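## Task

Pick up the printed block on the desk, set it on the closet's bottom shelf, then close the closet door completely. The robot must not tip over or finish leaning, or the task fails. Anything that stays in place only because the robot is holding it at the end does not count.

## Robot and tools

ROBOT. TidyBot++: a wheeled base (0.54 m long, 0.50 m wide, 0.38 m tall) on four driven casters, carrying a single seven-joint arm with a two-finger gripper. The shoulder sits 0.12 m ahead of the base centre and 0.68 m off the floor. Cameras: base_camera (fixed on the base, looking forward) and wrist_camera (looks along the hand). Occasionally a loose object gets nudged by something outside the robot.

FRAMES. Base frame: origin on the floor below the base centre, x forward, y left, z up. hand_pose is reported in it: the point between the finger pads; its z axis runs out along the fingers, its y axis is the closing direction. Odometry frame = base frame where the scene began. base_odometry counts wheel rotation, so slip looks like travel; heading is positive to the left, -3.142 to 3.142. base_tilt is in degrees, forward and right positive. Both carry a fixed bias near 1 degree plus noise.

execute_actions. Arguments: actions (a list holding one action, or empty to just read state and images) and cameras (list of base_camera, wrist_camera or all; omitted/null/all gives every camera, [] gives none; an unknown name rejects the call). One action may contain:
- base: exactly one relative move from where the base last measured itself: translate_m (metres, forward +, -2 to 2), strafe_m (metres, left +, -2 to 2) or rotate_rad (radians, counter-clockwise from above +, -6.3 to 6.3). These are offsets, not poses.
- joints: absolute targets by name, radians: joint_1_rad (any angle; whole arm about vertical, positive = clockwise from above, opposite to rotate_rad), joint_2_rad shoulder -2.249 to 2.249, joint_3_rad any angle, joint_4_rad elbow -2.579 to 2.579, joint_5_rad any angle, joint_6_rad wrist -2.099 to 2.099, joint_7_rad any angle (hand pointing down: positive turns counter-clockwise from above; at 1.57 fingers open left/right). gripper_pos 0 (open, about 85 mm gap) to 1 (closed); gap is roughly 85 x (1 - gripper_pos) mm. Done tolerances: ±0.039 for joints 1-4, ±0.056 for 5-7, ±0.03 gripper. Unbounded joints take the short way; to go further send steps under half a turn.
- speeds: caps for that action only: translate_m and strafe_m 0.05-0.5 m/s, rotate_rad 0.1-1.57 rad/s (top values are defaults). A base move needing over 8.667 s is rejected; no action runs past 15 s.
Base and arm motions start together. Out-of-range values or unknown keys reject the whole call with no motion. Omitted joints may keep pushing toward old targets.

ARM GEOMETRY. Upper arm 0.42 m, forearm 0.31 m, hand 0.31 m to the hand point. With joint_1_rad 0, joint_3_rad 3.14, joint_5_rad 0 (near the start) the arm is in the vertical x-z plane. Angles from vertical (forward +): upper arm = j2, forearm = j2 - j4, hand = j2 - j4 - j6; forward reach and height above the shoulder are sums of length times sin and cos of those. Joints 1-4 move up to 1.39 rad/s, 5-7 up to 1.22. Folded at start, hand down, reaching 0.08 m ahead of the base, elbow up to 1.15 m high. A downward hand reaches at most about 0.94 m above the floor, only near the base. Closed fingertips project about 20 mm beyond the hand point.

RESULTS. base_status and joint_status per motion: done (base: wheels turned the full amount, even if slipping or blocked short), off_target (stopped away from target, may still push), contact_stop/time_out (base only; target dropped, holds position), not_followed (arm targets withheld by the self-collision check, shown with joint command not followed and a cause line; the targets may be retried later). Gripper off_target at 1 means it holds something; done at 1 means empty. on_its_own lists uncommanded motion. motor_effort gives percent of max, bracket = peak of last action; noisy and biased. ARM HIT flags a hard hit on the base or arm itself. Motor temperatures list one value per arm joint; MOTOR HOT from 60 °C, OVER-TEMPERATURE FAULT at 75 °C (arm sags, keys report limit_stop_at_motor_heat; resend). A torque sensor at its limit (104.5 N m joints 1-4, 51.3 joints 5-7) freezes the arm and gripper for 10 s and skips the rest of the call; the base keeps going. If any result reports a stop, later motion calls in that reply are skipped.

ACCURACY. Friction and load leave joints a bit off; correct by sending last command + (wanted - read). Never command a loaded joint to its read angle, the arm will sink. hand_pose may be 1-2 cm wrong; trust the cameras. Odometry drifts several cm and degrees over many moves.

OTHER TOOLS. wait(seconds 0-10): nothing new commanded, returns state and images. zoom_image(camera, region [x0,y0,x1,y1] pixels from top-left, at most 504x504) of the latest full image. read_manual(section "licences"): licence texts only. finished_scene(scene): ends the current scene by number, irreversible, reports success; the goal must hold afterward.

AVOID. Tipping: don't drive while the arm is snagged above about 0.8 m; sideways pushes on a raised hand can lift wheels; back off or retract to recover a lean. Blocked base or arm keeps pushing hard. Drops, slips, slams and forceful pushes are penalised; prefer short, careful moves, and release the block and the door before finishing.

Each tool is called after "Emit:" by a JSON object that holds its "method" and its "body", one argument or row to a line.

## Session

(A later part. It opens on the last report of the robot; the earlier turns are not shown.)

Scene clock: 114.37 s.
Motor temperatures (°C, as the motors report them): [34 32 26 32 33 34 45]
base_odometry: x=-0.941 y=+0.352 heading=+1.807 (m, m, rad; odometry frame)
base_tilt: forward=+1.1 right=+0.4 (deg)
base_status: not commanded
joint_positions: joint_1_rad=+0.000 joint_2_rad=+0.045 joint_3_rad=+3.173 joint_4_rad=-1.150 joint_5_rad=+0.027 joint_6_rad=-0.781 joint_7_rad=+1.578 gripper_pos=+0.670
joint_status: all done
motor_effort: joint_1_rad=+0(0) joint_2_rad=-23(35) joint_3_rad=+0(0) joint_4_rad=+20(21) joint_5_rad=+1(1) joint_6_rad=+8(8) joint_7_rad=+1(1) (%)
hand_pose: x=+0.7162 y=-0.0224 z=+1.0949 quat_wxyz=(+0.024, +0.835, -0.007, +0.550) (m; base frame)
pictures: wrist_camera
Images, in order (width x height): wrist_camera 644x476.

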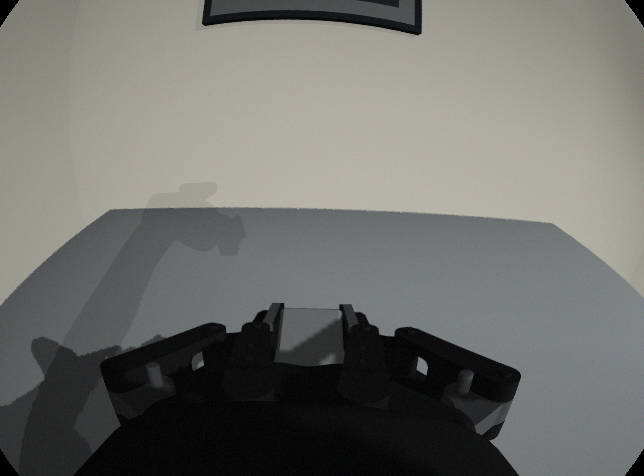

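Emit:
{"method": "execute_actions", "body": {
  "actions": [
    {"base":{"translate_m":-1.3}}
  ],
  "cameras": []
}}

Emit:
{"method": "execute_actions", "body": {
  "actions": [
    {"base":{"strafe_m":-0.725}}
  ],
  "cameras": []
}}

Emit:
{"method": "execute_actions", "body": {
  "actions": [
    {"base":{"rotate_rad":-3.16}}
  ],
  "cameras": []
}}

Emit:
{"method": "execute_actions", "body": {
  "actions": [
    {"base":{"translate_m":0.4},"joints":{"joint_1_rad":-0.03,"joint_2_rad":1.0,"joint_4_rad":-1.1,"joint_6_rad":0.1}}
  ]
}}

Scene clock: 124.47 s.
Motor temperatures (°C, as the motors report them): [34 32 26 32 33 34 45]
base_odometry: x=-0.636 y=-0.912 heading=+1.807 (m, m, rad; odometry frame)
base_tilt: forward=+1.1 right=+0.4 (deg)
base_status: done
joint_positions: joint_1_rad=+0.003 joint_2_rad=+0.050 joint_3_rad=+3.173 joint_4_rad=-1.150 joint_5_rad=+0.027 joint_6_rad=-0.781 joint_7_rad=+1.578 gripper_pos=+0.670
joint_status: not commanded
motor_effort: joint_1_rad=+0(3) joint_2_rad=-23(28) joint_3_rad=+0(3) joint_4_rad=+19(20) joint_5_rad=+1(0) joint_6_rad=+8(8) joint_7_rad=+1(1) (%)
hand_pose: x=+0.7185 y=-0.0245 z=+1.0914 quat_wxyz=(+0.025, +0.836, -0.008, +0.547) (m; base frame)
pictures: none
No camera images: the call's "cameras" was empty. Leave "cameras" out to get every camera's image.

Scene clock: 127.30 s.
Motor temperatures (°C, as the motors report them): [34 32 26 32 33 34 45]
base_odometry: x=+0.069 y=-0.742 heading=+1.807 (m, m, rad; odometry frame)
base_tilt: forward=+1.2 right=+0.4 (deg)
base_status: done
joint_positions: joint_1_rad=+0.007 joint_2_rad=+0.050 joint_3_rad=+3.173 joint_4_rad=-1.150 joint_5_rad=+0.027 joint_6_rad=-0.781 joint_7_rad=+1.578 gripper_pos=+0.670
joint_status: not commanded
motor_effort: joint_1_rad=+0(3) joint_2_rad=-24(24) joint_3_rad=+0(3) joint_4_rad=+19(20) joint_5_rad=+1(1) joint_6_rad=+8(8) joint_7_rad=+1(1) (%)
hand_pose: x=+0.7184 y=-0.0267 z=+1.0914 quat_wxyz=(+0.026, +0.836, -0.010, +0.547) (m; base frame)
pictures: none
No camera images: the call's "cameras" was empty. Leave "cameras" out to get every camera's image.

Scene clock: 130.60 s.
Motor temperatures (°C, as the motors report them): [34 32 26 32 33 34 45]
base_odometry: x=+0.069 y=-0.742 heading=-1.352 (m, m, rad; odometry frame)
base_tilt: forward=+1.1 right=+0.4 (deg)
base_status: done
joint_positions: joint_1_rad=+0.013 joint_2_rad=+0.056 joint_3_rad=+3.174 joint_4_rad=-1.150 joint_5_rad=+0.027 joint_6_rad=-0.781 joint_7_rad=+1.578 gripper_pos=+0.670
joint_status: not commanded
motor_effort: joint_1_rad=+1(4) joint_2_rad=-24(28) joint_3_rad=+0(3) joint_4_rad=+19(20) joint_5_rad=+1(3) joint_6_rad=+8(8) joint_7_rad=+1(1) (%)
hand_pose: x=+0.7203 y=-0.0307 z=+1.0883 quat_wxyz=(+0.028, +0.838, -0.012, +0.545) (m; base frame)
pictures: none
No camera images: the call's "cameras" was empty. Leave "cameras" out to get every camera's image.

Scene clock: 132.87 s.
Motor temperatures (°C, as the motors report them): [34 32 26 32 33 34 45]
base_odometry: x=+0.155 y=-1.133 heading=-1.353 (m, m, rad; odometry frame)
base_tilt: forward=+1.2 right=+0.4 (deg)
base_status: done
joint_positions: joint_1_rad=-0.006 joint_2_rad=+0.997 joint_3_rad=+3.174 joint_4_rad=-1.113 joint_5_rad=+0.027 joint_6_rad=+0.059 joint_7_rad=+1.578 gripper_pos=+0.670
joint_status: all done
motor_effort: joint_1_rad=+0(1) joint_2_rad=-52(57) joint_3_rad=+0(1) joint_4_rad=+18(21) joint_5_rad=+1(1) joint_6_rad=+7(8) joint_7_rad=+1(1) (%)
hand_pose: x=+1.0184 y=-0.0102 z=+0.6052 quat_wxyz=(+0.022, +0.855, +0.017, +0.519) (m; base frame)
pictures: base_camera, wrist_camera
Images, in order (width x height): base_camera 644x364, wrist_camera 644x476.

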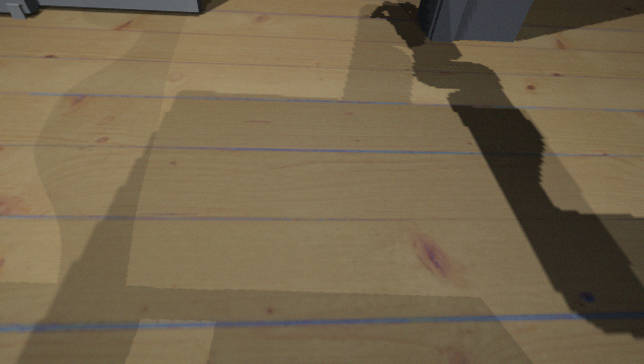

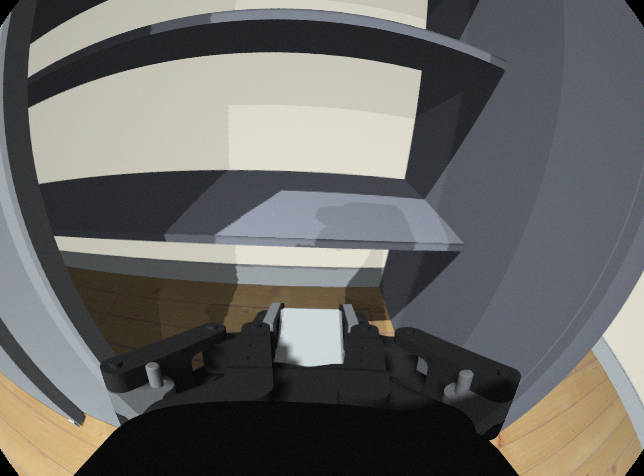

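Emit:
{"method": "execute_actions", "body": {
  "actions": [
    {"base":{"translate_m":0.36},"speeds":{"translate_m":0.2}}
  ],
  "cameras": ["wrist_camera"]
}}

Emit:
{"method": "execute_actions", "body": {
  "actions": [
    {"joints":{"joint_2_rad":1.06}}
  ],
  "cameras": ["wrist_camera"]
}}

Scene clock: 139.23 s.
Motor temperatures (°C, as the motors report them): [34 32 26 32 33 34 45]
base_odometry: x=+0.232 y=-1.485 heading=-1.354 (m, m, rad; odometry frame)
base_tilt: forward=+1.2 right=+0.4 (deg)
base_status: done
joint_positions: joint_1_rad=-0.007 joint_2_rad=+0.997 joint_3_rad=+3.174 joint_4_rad=-1.110 joint_5_rad=+0.027 joint_6_rad=+0.061 joint_7_rad=+1.578 gripper_pos=+0.670
joint_status: not commanded
motor_effort: joint_1_rad=+0(2) joint_2_rad=-54(54) joint_3_rad=+0(1) joint_4_rad=+19(19) joint_5_rad=+0(1) joint_6_rad=+7(8) joint_7_rad=+1(1) (%)
hand_pose: x=+1.0195 y=-0.0094 z=+0.6072 quat_wxyz=(+0.022, +0.853, +0.017, +0.520) (m; base frame)
pictures: wrist_camera
Images, in order (width x height): wrist_camera 644x476.

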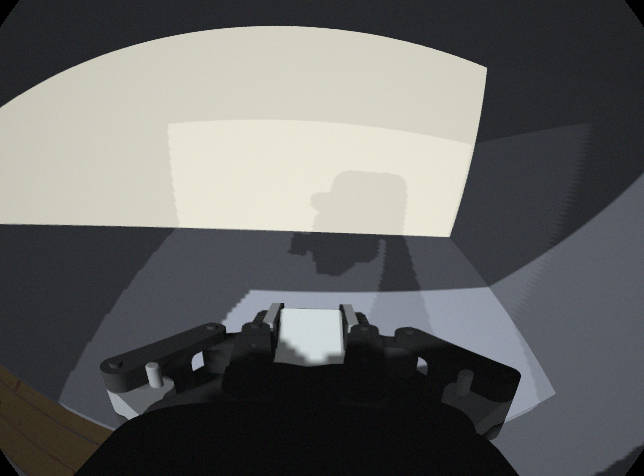

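Scene clock: 140.20 s.
Motor temperatures (°C, as the motors report them): [34 32 26 32 33 34 45]
base_odometry: x=+0.232 y=-1.485 heading=-1.354 (m, m, rad; odometry frame)
base_tilt: forward=+1.2 right=+0.4 (deg)
base_status: not commanded
joint_positions: joint_1_rad=-0.007 joint_2_rad=+1.056 joint_3_rad=+3.174 joint_4_rad=-1.107 joint_5_rad=+0.027 joint_6_rad=+0.061 joint_7_rad=+1.578 gripper_pos=+0.670
joint_status: all done
motor_effort: joint_1_rad=+0(0) joint_2_rad=-53(55) joint_3_rad=+0(0) joint_4_rad=+17(19) joint_5_rad=+1(1) joint_6_rad=+7(8) joint_7_rad=+1(2) (%)
hand_pose: x=+1.0145 y=-0.0094 z=+0.5554 quat_wxyz=(+0.022, +0.868, +0.018, +0.496) (m; base frame)
pictures: wrist_camera
Images, in order (width x height): wrist_camera 644x476.

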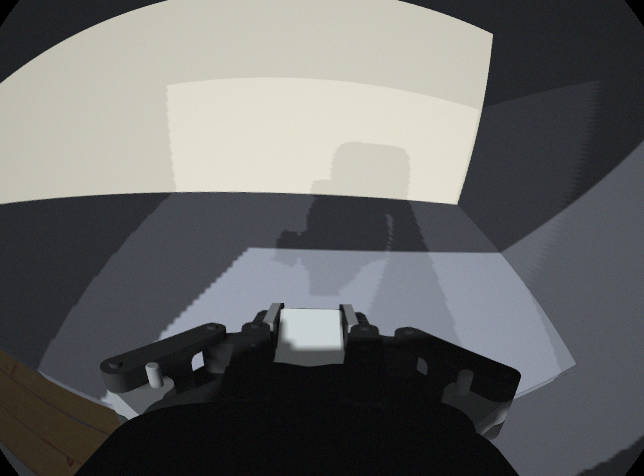

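Emit:
{"method": "execute_actions", "body": {
  "actions": [
    {"base":{"translate_m":0.04},"joints":{"joint_2_rad":1.115}}
  ],
  "cameras": ["wrist_camera"]
}}

Emit:
{"method": "execute_actions", "body": {
  "actions": [
    {"joints":{"gripper_pos":0}}
  ],
  "cameras": []
}}

Emit:
{"method": "execute_actions", "body": {
  "actions": [
    {"base":{"translate_m":-0.5},"joints":{"joint_2_rad":1.04}}
  ],
  "cameras": ["wrist_camera"]
}}

Emit:
{"method": "execute_actions", "body": {
  "actions": [
    {"base":{"strafe_m":0.27},"joints":{"joint_1_rad":-0.05,"joint_2_rad":-0.4,"joint_4_rad":-1.96,"joint_6_rad":0.04,"joint_7_rad":3.15,"gripper_pos":1},"speeds":{"strafe_m":0.08}}
  ],
  "cameras": []
}}

Emit:
{"method": "execute_actions", "body": {
  "actions": [
    {"base":{"translate_m":0.48}}
  ]
}}

Scene clock: 146.37 s.
Motor temperatures (°C, as the motors report them): [34 32 26 32 33 34 45]
base_odometry: x=+0.241 y=-1.524 heading=-1.355 (m, m, rad; odometry frame)
base_tilt: forward=+1.1 right=+0.4 (deg)
base_status: done
joint_positions: joint_1_rad=-0.008 joint_2_rad=+1.112 joint_3_rad=+3.174 joint_4_rad=-1.105 joint_5_rad=+0.027 joint_6_rad=+0.061 joint_7_rad=+1.578 gripper_pos=+0.670
joint_status: all done
motor_effort: joint_1_rad=+0(2) joint_2_rad=-54(57) joint_3_rad=+0(1) joint_4_rad=+17(18) joint_5_rad=+0(1) joint_6_rad=+7(7) joint_7_rad=+1(1) (%)
hand_pose: x=+1.0069 y=-0.0088 z=+0.5068 quat_wxyz=(+0.021, +0.881, +0.019, +0.473) (m; base frame)
pictures: wrist_camera
Images, in order (width x height): wrist_camera 644x476.

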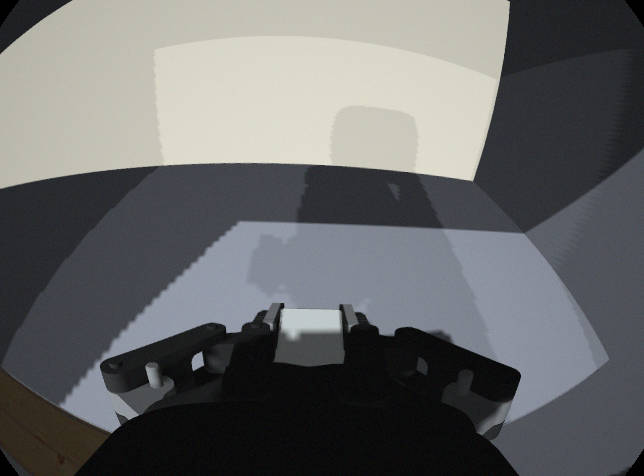

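Scene clock: 147.47 s.
Motor temperatures (°C, as the motors report them): [34 32 26 32 33 34 45]
base_odometry: x=+0.241 y=-1.524 heading=-1.355 (m, m, rad; odometry frame)
base_tilt: forward=+1.2 right=+0.4 (deg)
base_status: not commanded
joint_positions: joint_1_rad=-0.008 joint_2_rad=+1.112 joint_3_rad=+3.174 joint_4_rad=-1.105 joint_5_rad=+0.027 joint_6_rad=+0.061 joint_7_rad=+1.578 gripper_pos=+0.000
joint_status: all done
motor_effort: joint_1_rad=+0(0) joint_2_rad=-53(54) joint_3_rad=+0(0) joint_4_rad=+17(17) joint_5_rad=+1(1) joint_6_rad=+7(7) joint_7_rad=+1(1) (%)
hand_pose: x=+1.0069 y=-0.0088 z=+0.5068 quat_wxyz=(+0.021, +0.881, +0.019, +0.473) (m; base frame)
pictures: none
No camera images: the call's "cameras" was empty. Leave "cameras" out to get every camera's image.

Scene clock: 149.90 s.
Motor temperatures (°C, as the motors report them): [34 32 26 32 33 34 45]
base_odometry: x=+0.134 y=-1.035 heading=-1.355 (m, m, rad; odometry frame)
base_tilt: forward=+1.1 right=+0.4 (deg)
base_status: done
joint_positions: joint_1_rad=-0.018 joint_2_rad=+1.043 joint_3_rad=+3.174 joint_4_rad=-1.102 joint_5_rad=+0.027 joint_6_rad=+0.063 joint_7_rad=+1.578 gripper_pos=+0.000
joint_status: all done
motor_effort: joint_1_rad=+0(7) joint_2_rad=-52(56) joint_3_rad=+1(3) joint_4_rad=+17(19) joint_5_rad=+1(1) joint_6_rad=+7(8) joint_7_rad=+1(1) (%)
hand_pose: x=+1.0182 y=+0.0001 z=+0.5705 quat_wxyz=(+0.019, +0.862, +0.023, +0.505) (m; base frame)
pictures: wrist_camera
Images, in order (width x height): wrist_camera 644x476.

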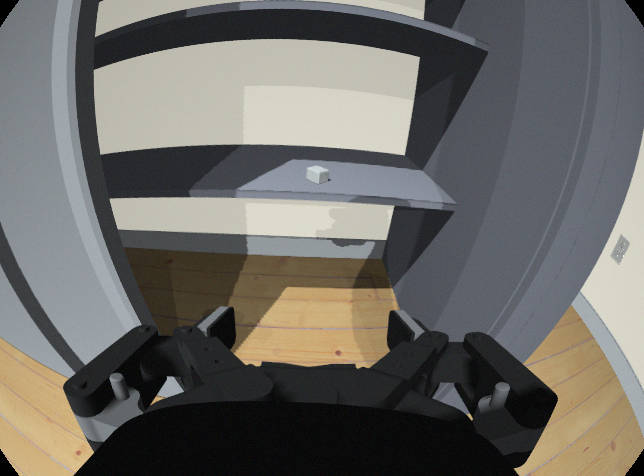

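Scene clock: 153.80 s.
Motor temperatures (°C, as the motors report them): [34 32 26 32 33 34 45]
base_odometry: x=+0.398 y=-0.977 heading=-1.355 (m, m, rad; odometry frame)
base_tilt: forward=+1.1 right=+0.4 (deg)
base_status: done
joint_positions: joint_1_rad=-0.027 joint_2_rad=-0.390 joint_3_rad=+3.174 joint_4_rad=-1.947 joint_5_rad=+0.027 joint_6_rad=+0.063 joint_7_rad=+3.124 gripper_pos=+0.999
joint_status: all done
motor_effort: joint_1_rad=+0(5) joint_2_rad=-8(56) joint_3_rad=+0(2) joint_4_rad=+22(21) joint_5_rad=+1(0) joint_6_rad=+8(9) joint_7_rad=+1(1) (%)
hand_pose: x=+0.5840 y=-0.0043 z=+1.0993 quat_wxyz=(+0.519, +0.481, +0.479, +0.519) (m; base frame)
pictures: none
No camera images: the call's "cameras" was empty. Leave "cameras" out to get every camera's image.

Scene clock: 156.13 s.
Motor temperatures (°C, as the motors report them): [34 32 26 32 33 34 45]
base_odometry: x=+0.501 y=-1.446 heading=-1.355 (m, m, rad; odometry frame)
base_tilt: forward=+1.1 right=+0.4 (deg)
base_status: done
joint_positions: joint_1_rad=-0.027 joint_2_rad=-0.391 joint_3_rad=+3.174 joint_4_rad=-1.950 joint_5_rad=+0.027 joint_6_rad=+0.063 joint_7_rad=+3.124 gripper_pos=+0.999
joint_status: not commanded
motor_effort: joint_1_rad=+0(0) joint_2_rad=-8(12) joint_3_rad=+0(2) joint_4_rad=+21(21) joint_5_rad=+1(0) joint_6_rad=+9(9) joint_7_rad=+1(1) (%)
hand_pose: x=+0.5837 y=-0.0042 z=+1.0979 quat_wxyz=(+0.518, +0.482, +0.480, +0.519) (m; base frame)
pictures: base_camera, wrist_camera
Images, in order (width x height): base_camera 644x364, wrist_camera 644x476.

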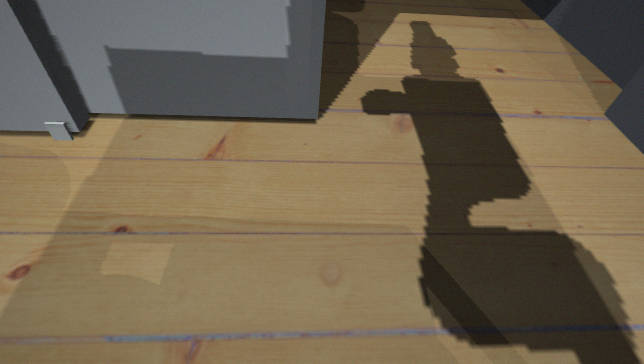

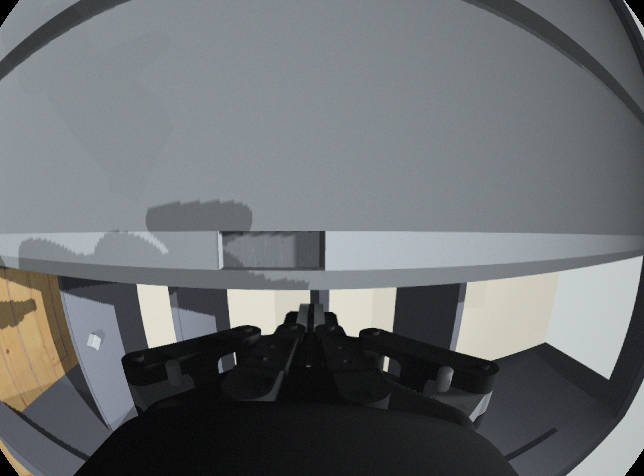

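Emit:
{"method": "execute_actions", "body": {
  "actions": [
    {"base":{"strafe_m":0.046},"joints":{"joint_4_rad":-1.99,"joint_6_rad":-0.03}}
  ],
  "cameras": ["wrist_camera"]
}}

Emit:
{"method": "execute_actions", "body": {
  "actions": [
    {"base":{"translate_m":0.095},"speeds":{"translate_m":0.05}}
  ],
  "cameras": ["wrist_camera"]
}}

Scene clock: 160.77 s.
Motor temperatures (°C, as the motors report them): [34 32 26 32 33 34 45]
base_odometry: x=+0.546 y=-1.437 heading=-1.355 (m, m, rad; odometry frame)
base_tilt: forward=+1.1 right=+0.4 (deg)
base_status: done
joint_positions: joint_1_rad=-0.030 joint_2_rad=-0.392 joint_3_rad=+3.171 joint_4_rad=-1.983 joint_5_rad=+0.027 joint_6_rad=+0.004 joint_7_rad=+3.124 gripper_pos=+0.999
joint_status: all done
motor_effort: joint_1_rad=+0(1) joint_2_rad=-8(10) joint_3_rad=+0(3) joint_4_rad=+21(22) joint_5_rad=+0(1) joint_6_rad=+8(9) joint_7_rad=+1(1) (%)
hand_pose: x=+0.5844 y=-0.0016 z=+1.0589 quat_wxyz=(+0.495, +0.504, +0.505, +0.497) (m; base frame)
pictures: wrist_camera
Images, in order (width x height): wrist_camera 644x476.

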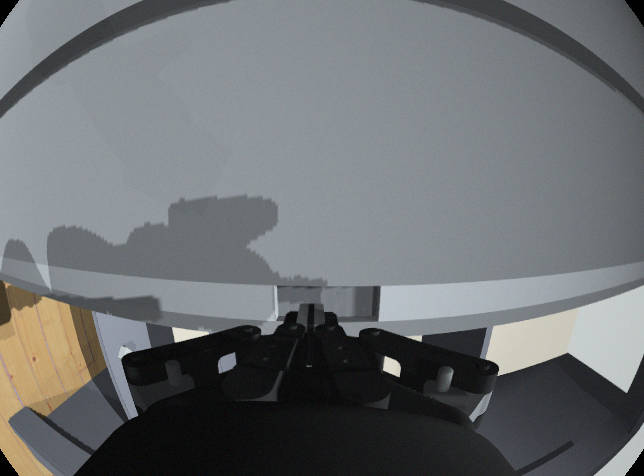

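Scene clock: 163.20 s.
Motor temperatures (°C, as the motors report them): [34 32 26 32 33 34 45]
base_odometry: x=+0.567 y=-1.529 heading=-1.355 (m, m, rad; odometry frame)
base_tilt: forward=+1.1 right=+0.4 (deg)
base_status: done
joint_positions: joint_1_rad=-0.031 joint_2_rad=-0.453 joint_3_rad=+3.171 joint_4_rad=-2.010 joint_5_rad=+0.027 joint_6_rad=-0.023 joint_7_rad=+3.124 gripper_pos=+0.999
joint_status: not commanded
motor_effort: joint_1_rad=+1(1) joint_2_rad=+4(9) joint_3_rad=+1(2) joint_4_rad=+25(27) joint_5_rad=+0(1) joint_6_rad=+12(14) joint_7_rad=+1(1) (%)
hand_pose: x=+0.5607 y=-0.0020 z=+1.0622 quat_wxyz=(+0.496, +0.502, +0.502, +0.500) (m; base frame)
pictures: wrist_camera
Images, in order (width x height): wrist_camera 644x476.

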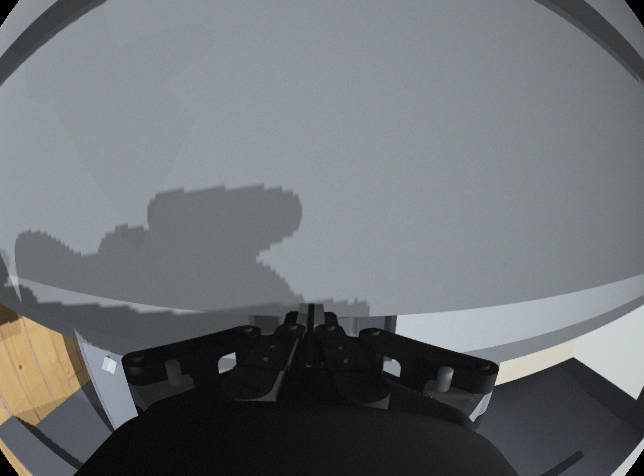

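On the lip; it will drop in when sliding right.

Emit:
{"method": "execute_actions", "body": {
  "actions": [
    {"base":{"strafe_m":-0.04},"speeds":{"strafe_m":0.05}}
  ],
  "cameras": ["wrist_camera"]
}}

Emit:
{"method": "execute_actions", "body": {
  "actions": [
    {"base":{"translate_m":0.025},"speeds":{"translate_m":0.05}}
  ],
  "cameras": []
}}

Emit:
{"method": "execute_actions", "body": {
  "actions": [
    {"base":{"strafe_m":-0.5},"speeds":{"strafe_m":0.08}}
  ]
}}

Scene clock: 169.37 s.
Motor temperatures (°C, as the motors report them): [34 32 26 32 33 34 45]
base_odometry: x=+0.528 y=-1.538 heading=-1.354 (m, m, rad; odometry frame)
base_tilt: forward=+1.1 right=+0.4 (deg)
base_status: done
joint_positions: joint_1_rad=-0.050 joint_2_rad=-0.417 joint_3_rad=+3.159 joint_4_rad=-1.997 joint_5_rad=+0.027 joint_6_rad=-0.023 joint_7_rad=+3.124 gripper_pos=+0.999
joint_status: not commanded
motor_effort: joint_1_rad=+3(5) joint_2_rad=-4(8) joint_3_rad=+4(7) joint_4_rad=+21(24) joint_5_rad=+1(0) joint_6_rad=+9(12) joint_7_rad=+1(0) (%)
hand_pose: x=+0.5742 y=+0.0139 z=+1.0537 quat_wxyz=(+0.484, +0.499, +0.517, +0.499) (m; base frame)
pictures: wrist_camera
Images, in order (width x height): wrist_camera 644x476.

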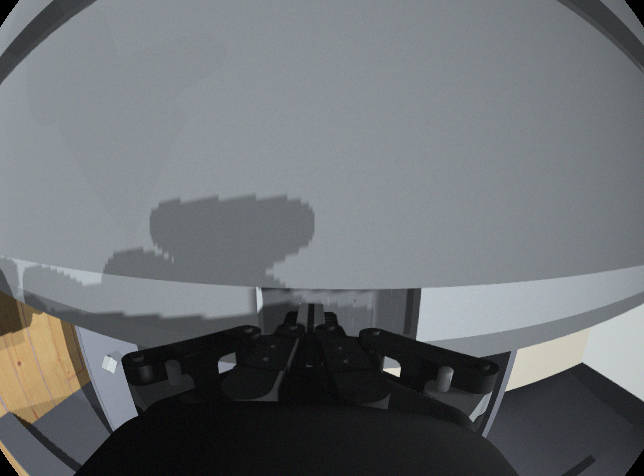

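Scene clock: 170.40 s.
Motor temperatures (°C, as the motors report them): [34 32 26 32 33 34 45]
base_odometry: x=+0.533 y=-1.562 heading=-1.354 (m, m, rad; odometry frame)
base_tilt: forward=+1.1 right=+0.4 (deg)
base_status: done
joint_positions: joint_1_rad=-0.050 joint_2_rad=-0.476 joint_3_rad=+3.157 joint_4_rad=-2.029 joint_5_rad=+0.027 joint_6_rad=-0.042 joint_7_rad=+3.124 gripper_pos=+0.999
joint_status: not commanded
motor_effort: joint_1_rad=+3(4) joint_2_rad=+10(14) joint_3_rad=+5(6) joint_4_rad=+28(31) joint_5_rad=+1(0) joint_6_rad=+14(16) joint_7_rad=+1(0) (%)
hand_pose: x=+0.5519 y=+0.0138 z=+1.0536 quat_wxyz=(+0.486, +0.497, +0.516, +0.502) (m; base frame)
pictures: none
No camera images: the call's "cameras" was empty. Leave "cameras" out to get every camera's image.

Scene clock: 177.27 s.
Motor temperatures (°C, as the motors report them): [34 32 26 32 33 34 45]
base_odometry: x=+0.044 y=-1.670 heading=-1.354 (m, m, rad; odometry frame)
base_tilt: forward=+1.1 right=+0.4 (deg)
base_status: done
joint_positions: joint_1_rad=-0.078 joint_2_rad=-0.432 joint_3_rad=+3.143 joint_4_rad=-1.997 joint_5_rad=+0.027 joint_6_rad=-0.042 joint_7_rad=+3.124 gripper_pos=+0.999
joint_status: not commanded
motor_effort: joint_1_rad=+3(10) joint_2_rad=-1(10) joint_3_rad=+4(13) joint_4_rad=+21(28) joint_5_rad=+1(1) joint_6_rad=+9(14) joint_7_rad=+0(1) (%)
hand_pose: x=+0.5671 y=+0.0353 z=+1.0541 quat_wxyz=(+0.474, +0.487, +0.530, +0.507) (m; base frame)
pictures: base_camera, wrist_camera
Images, in order (width x height): base_camera 644x364, wrist_camera 644x476.

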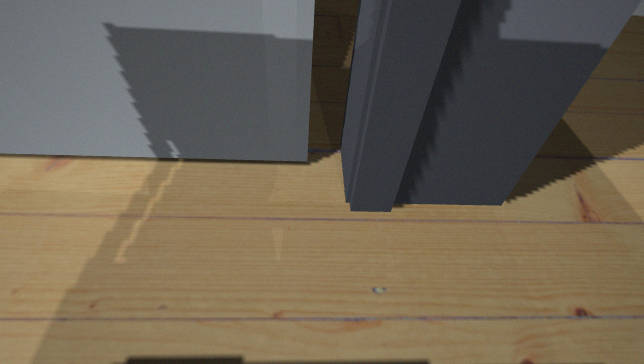

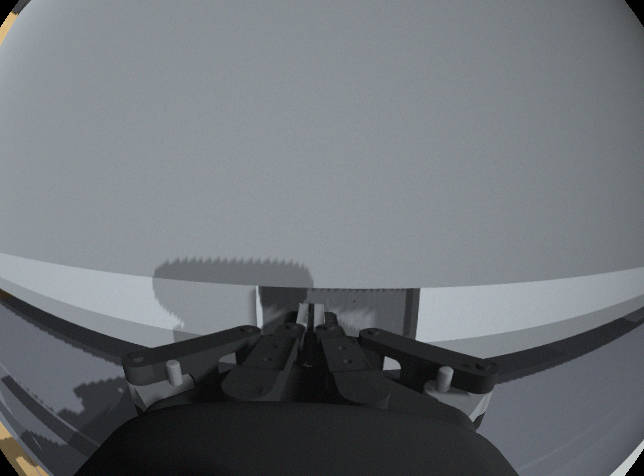

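Emit:
{"method": "execute_actions", "body": {
  "actions": [
    {"base":{"strafe_m":-0.1},"speeds":{"strafe_m":0.05}}
  ]
}}

Emit:
{"method": "execute_actions", "body": {
  "actions": [
    {"base":{"strafe_m":0.05},"speeds":{"strafe_m":0.05}}
  ],
  "cameras": []
}}

Emit:
{"method": "execute_actions", "body": {
  "actions": [
    {"base":{"translate_m":-0.4}}
  ]
}}

Scene clock: 183.20 s.
Motor temperatures (°C, as the motors report them): [34 32 26 32 33 34 45]
base_odometry: x=-0.053 y=-1.691 heading=-1.354 (m, m, rad; odometry frame)
base_tilt: forward=+1.1 right=+0.4 (deg)
base_status: done
joint_positions: joint_1_rad=-0.111 joint_2_rad=-0.417 joint_3_rad=+3.085 joint_4_rad=-1.986 joint_5_rad=+0.027 joint_6_rad=-0.042 joint_7_rad=+3.124 gripper_pos=+0.999
joint_status: not commanded
motor_effort: joint_1_rad=+13(16) joint_2_rad=-6(7) joint_3_rad=+17(20) joint_4_rad=+20(23) joint_5_rad=+1(1) joint_6_rad=+7(10) joint_7_rad=+1(1) (%)
hand_pose: x=+0.5660 y=+0.0833 z=+1.0535 quat_wxyz=(+0.457, +0.458, +0.557, +0.520) (m; base frame)
pictures: base_camera, wrist_camera
Images, in order (width x height): base_camera 644x364, wrist_camera 644x476.

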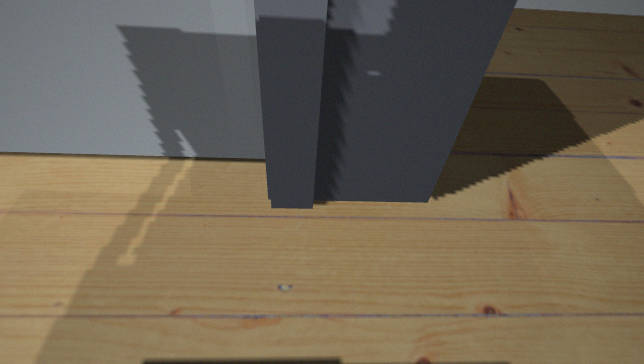

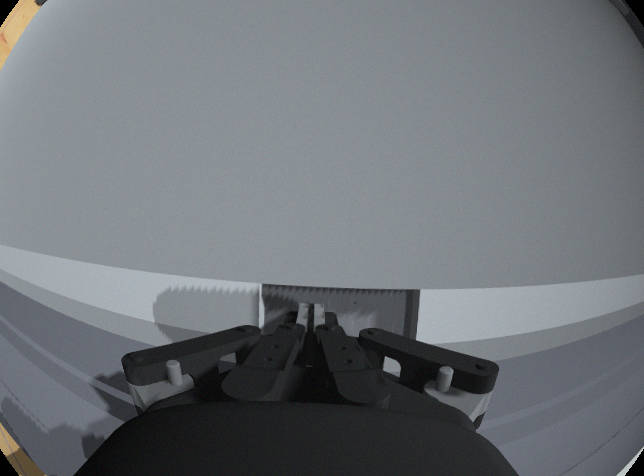

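Scene clock: 184.67 s.
Motor temperatures (°C, as the motors report them): [34 32 26 32 33 34 45]
base_odometry: x=-0.004 y=-1.680 heading=-1.354 (m, m, rad; odometry frame)
base_tilt: forward=+1.1 right=+0.5 (deg)
base_status: done
joint_positions: joint_1_rad=-0.081 joint_2_rad=-0.427 joint_3_rad=+3.146 joint_4_rad=-1.994 joint_5_rad=+0.027 joint_6_rad=-0.042 joint_7_rad=+3.124 gripper_pos=+0.999
joint_status: not commanded
motor_effort: joint_1_rad=+3(13) joint_2_rad=+2(7) joint_3_rad=+5(17) joint_4_rad=+23(25) joint_5_rad=+1(1) joint_6_rad=+10(11) joint_7_rad=+1(1) (%)
hand_pose: x=+0.5688 y=+0.0352 z=+1.0539 quat_wxyz=(+0.473, +0.488, +0.531, +0.507) (m; base frame)
pictures: none
No camera images: the call's "cameras" was empty. Leave "cameras" out to get every camera's image.

Scene clock: 186.83 s.
Motor temperatures (°C, as the motors report them): [34 32 26 32 33 34 45]
base_odometry: x=-0.090 y=-1.290 heading=-1.354 (m, m, rad; odometry frame)
base_tilt: forward=+1.1 right=+0.4 (deg)
base_status: done
joint_positions: joint_1_rad=-0.072 joint_2_rad=-0.401 joint_3_rad=+3.161 joint_4_rad=-1.990 joint_5_rad=+0.027 joint_6_rad=-0.042 joint_7_rad=+3.124 gripper_pos=+0.999
joint_status: not commanded
motor_effort: joint_1_rad=+0(4) joint_2_rad=-8(12) joint_3_rad=+0(5) joint_4_rad=+21(22) joint_5_rad=+1(1) joint_6_rad=+8(9) joint_7_rad=+1(1) (%)
hand_pose: x=+0.5796 y=+0.0236 z=+1.0446 quat_wxyz=(+0.472, +0.500, +0.529, +0.497) (m; base frame)
pictures: base_camera, wrist_camera
Images, in order (width x height): base_camera 644x364, wrist_camera 644x476.

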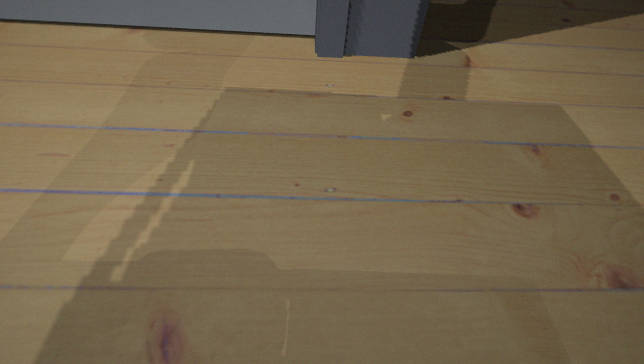

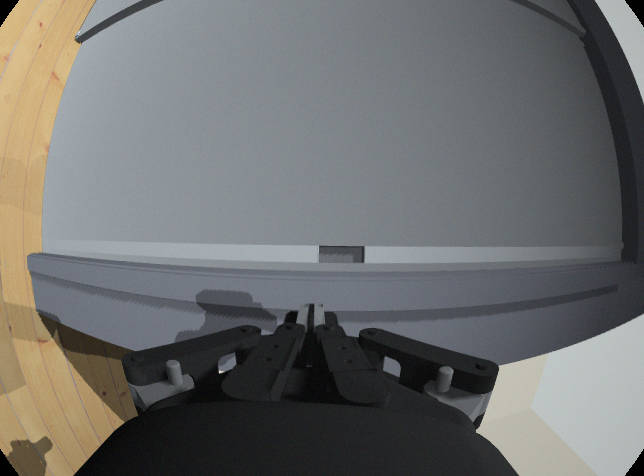

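Emit:
{"method": "finished_scene", "body": {
  "scene": 2
}}

The scene is finished: the task was done.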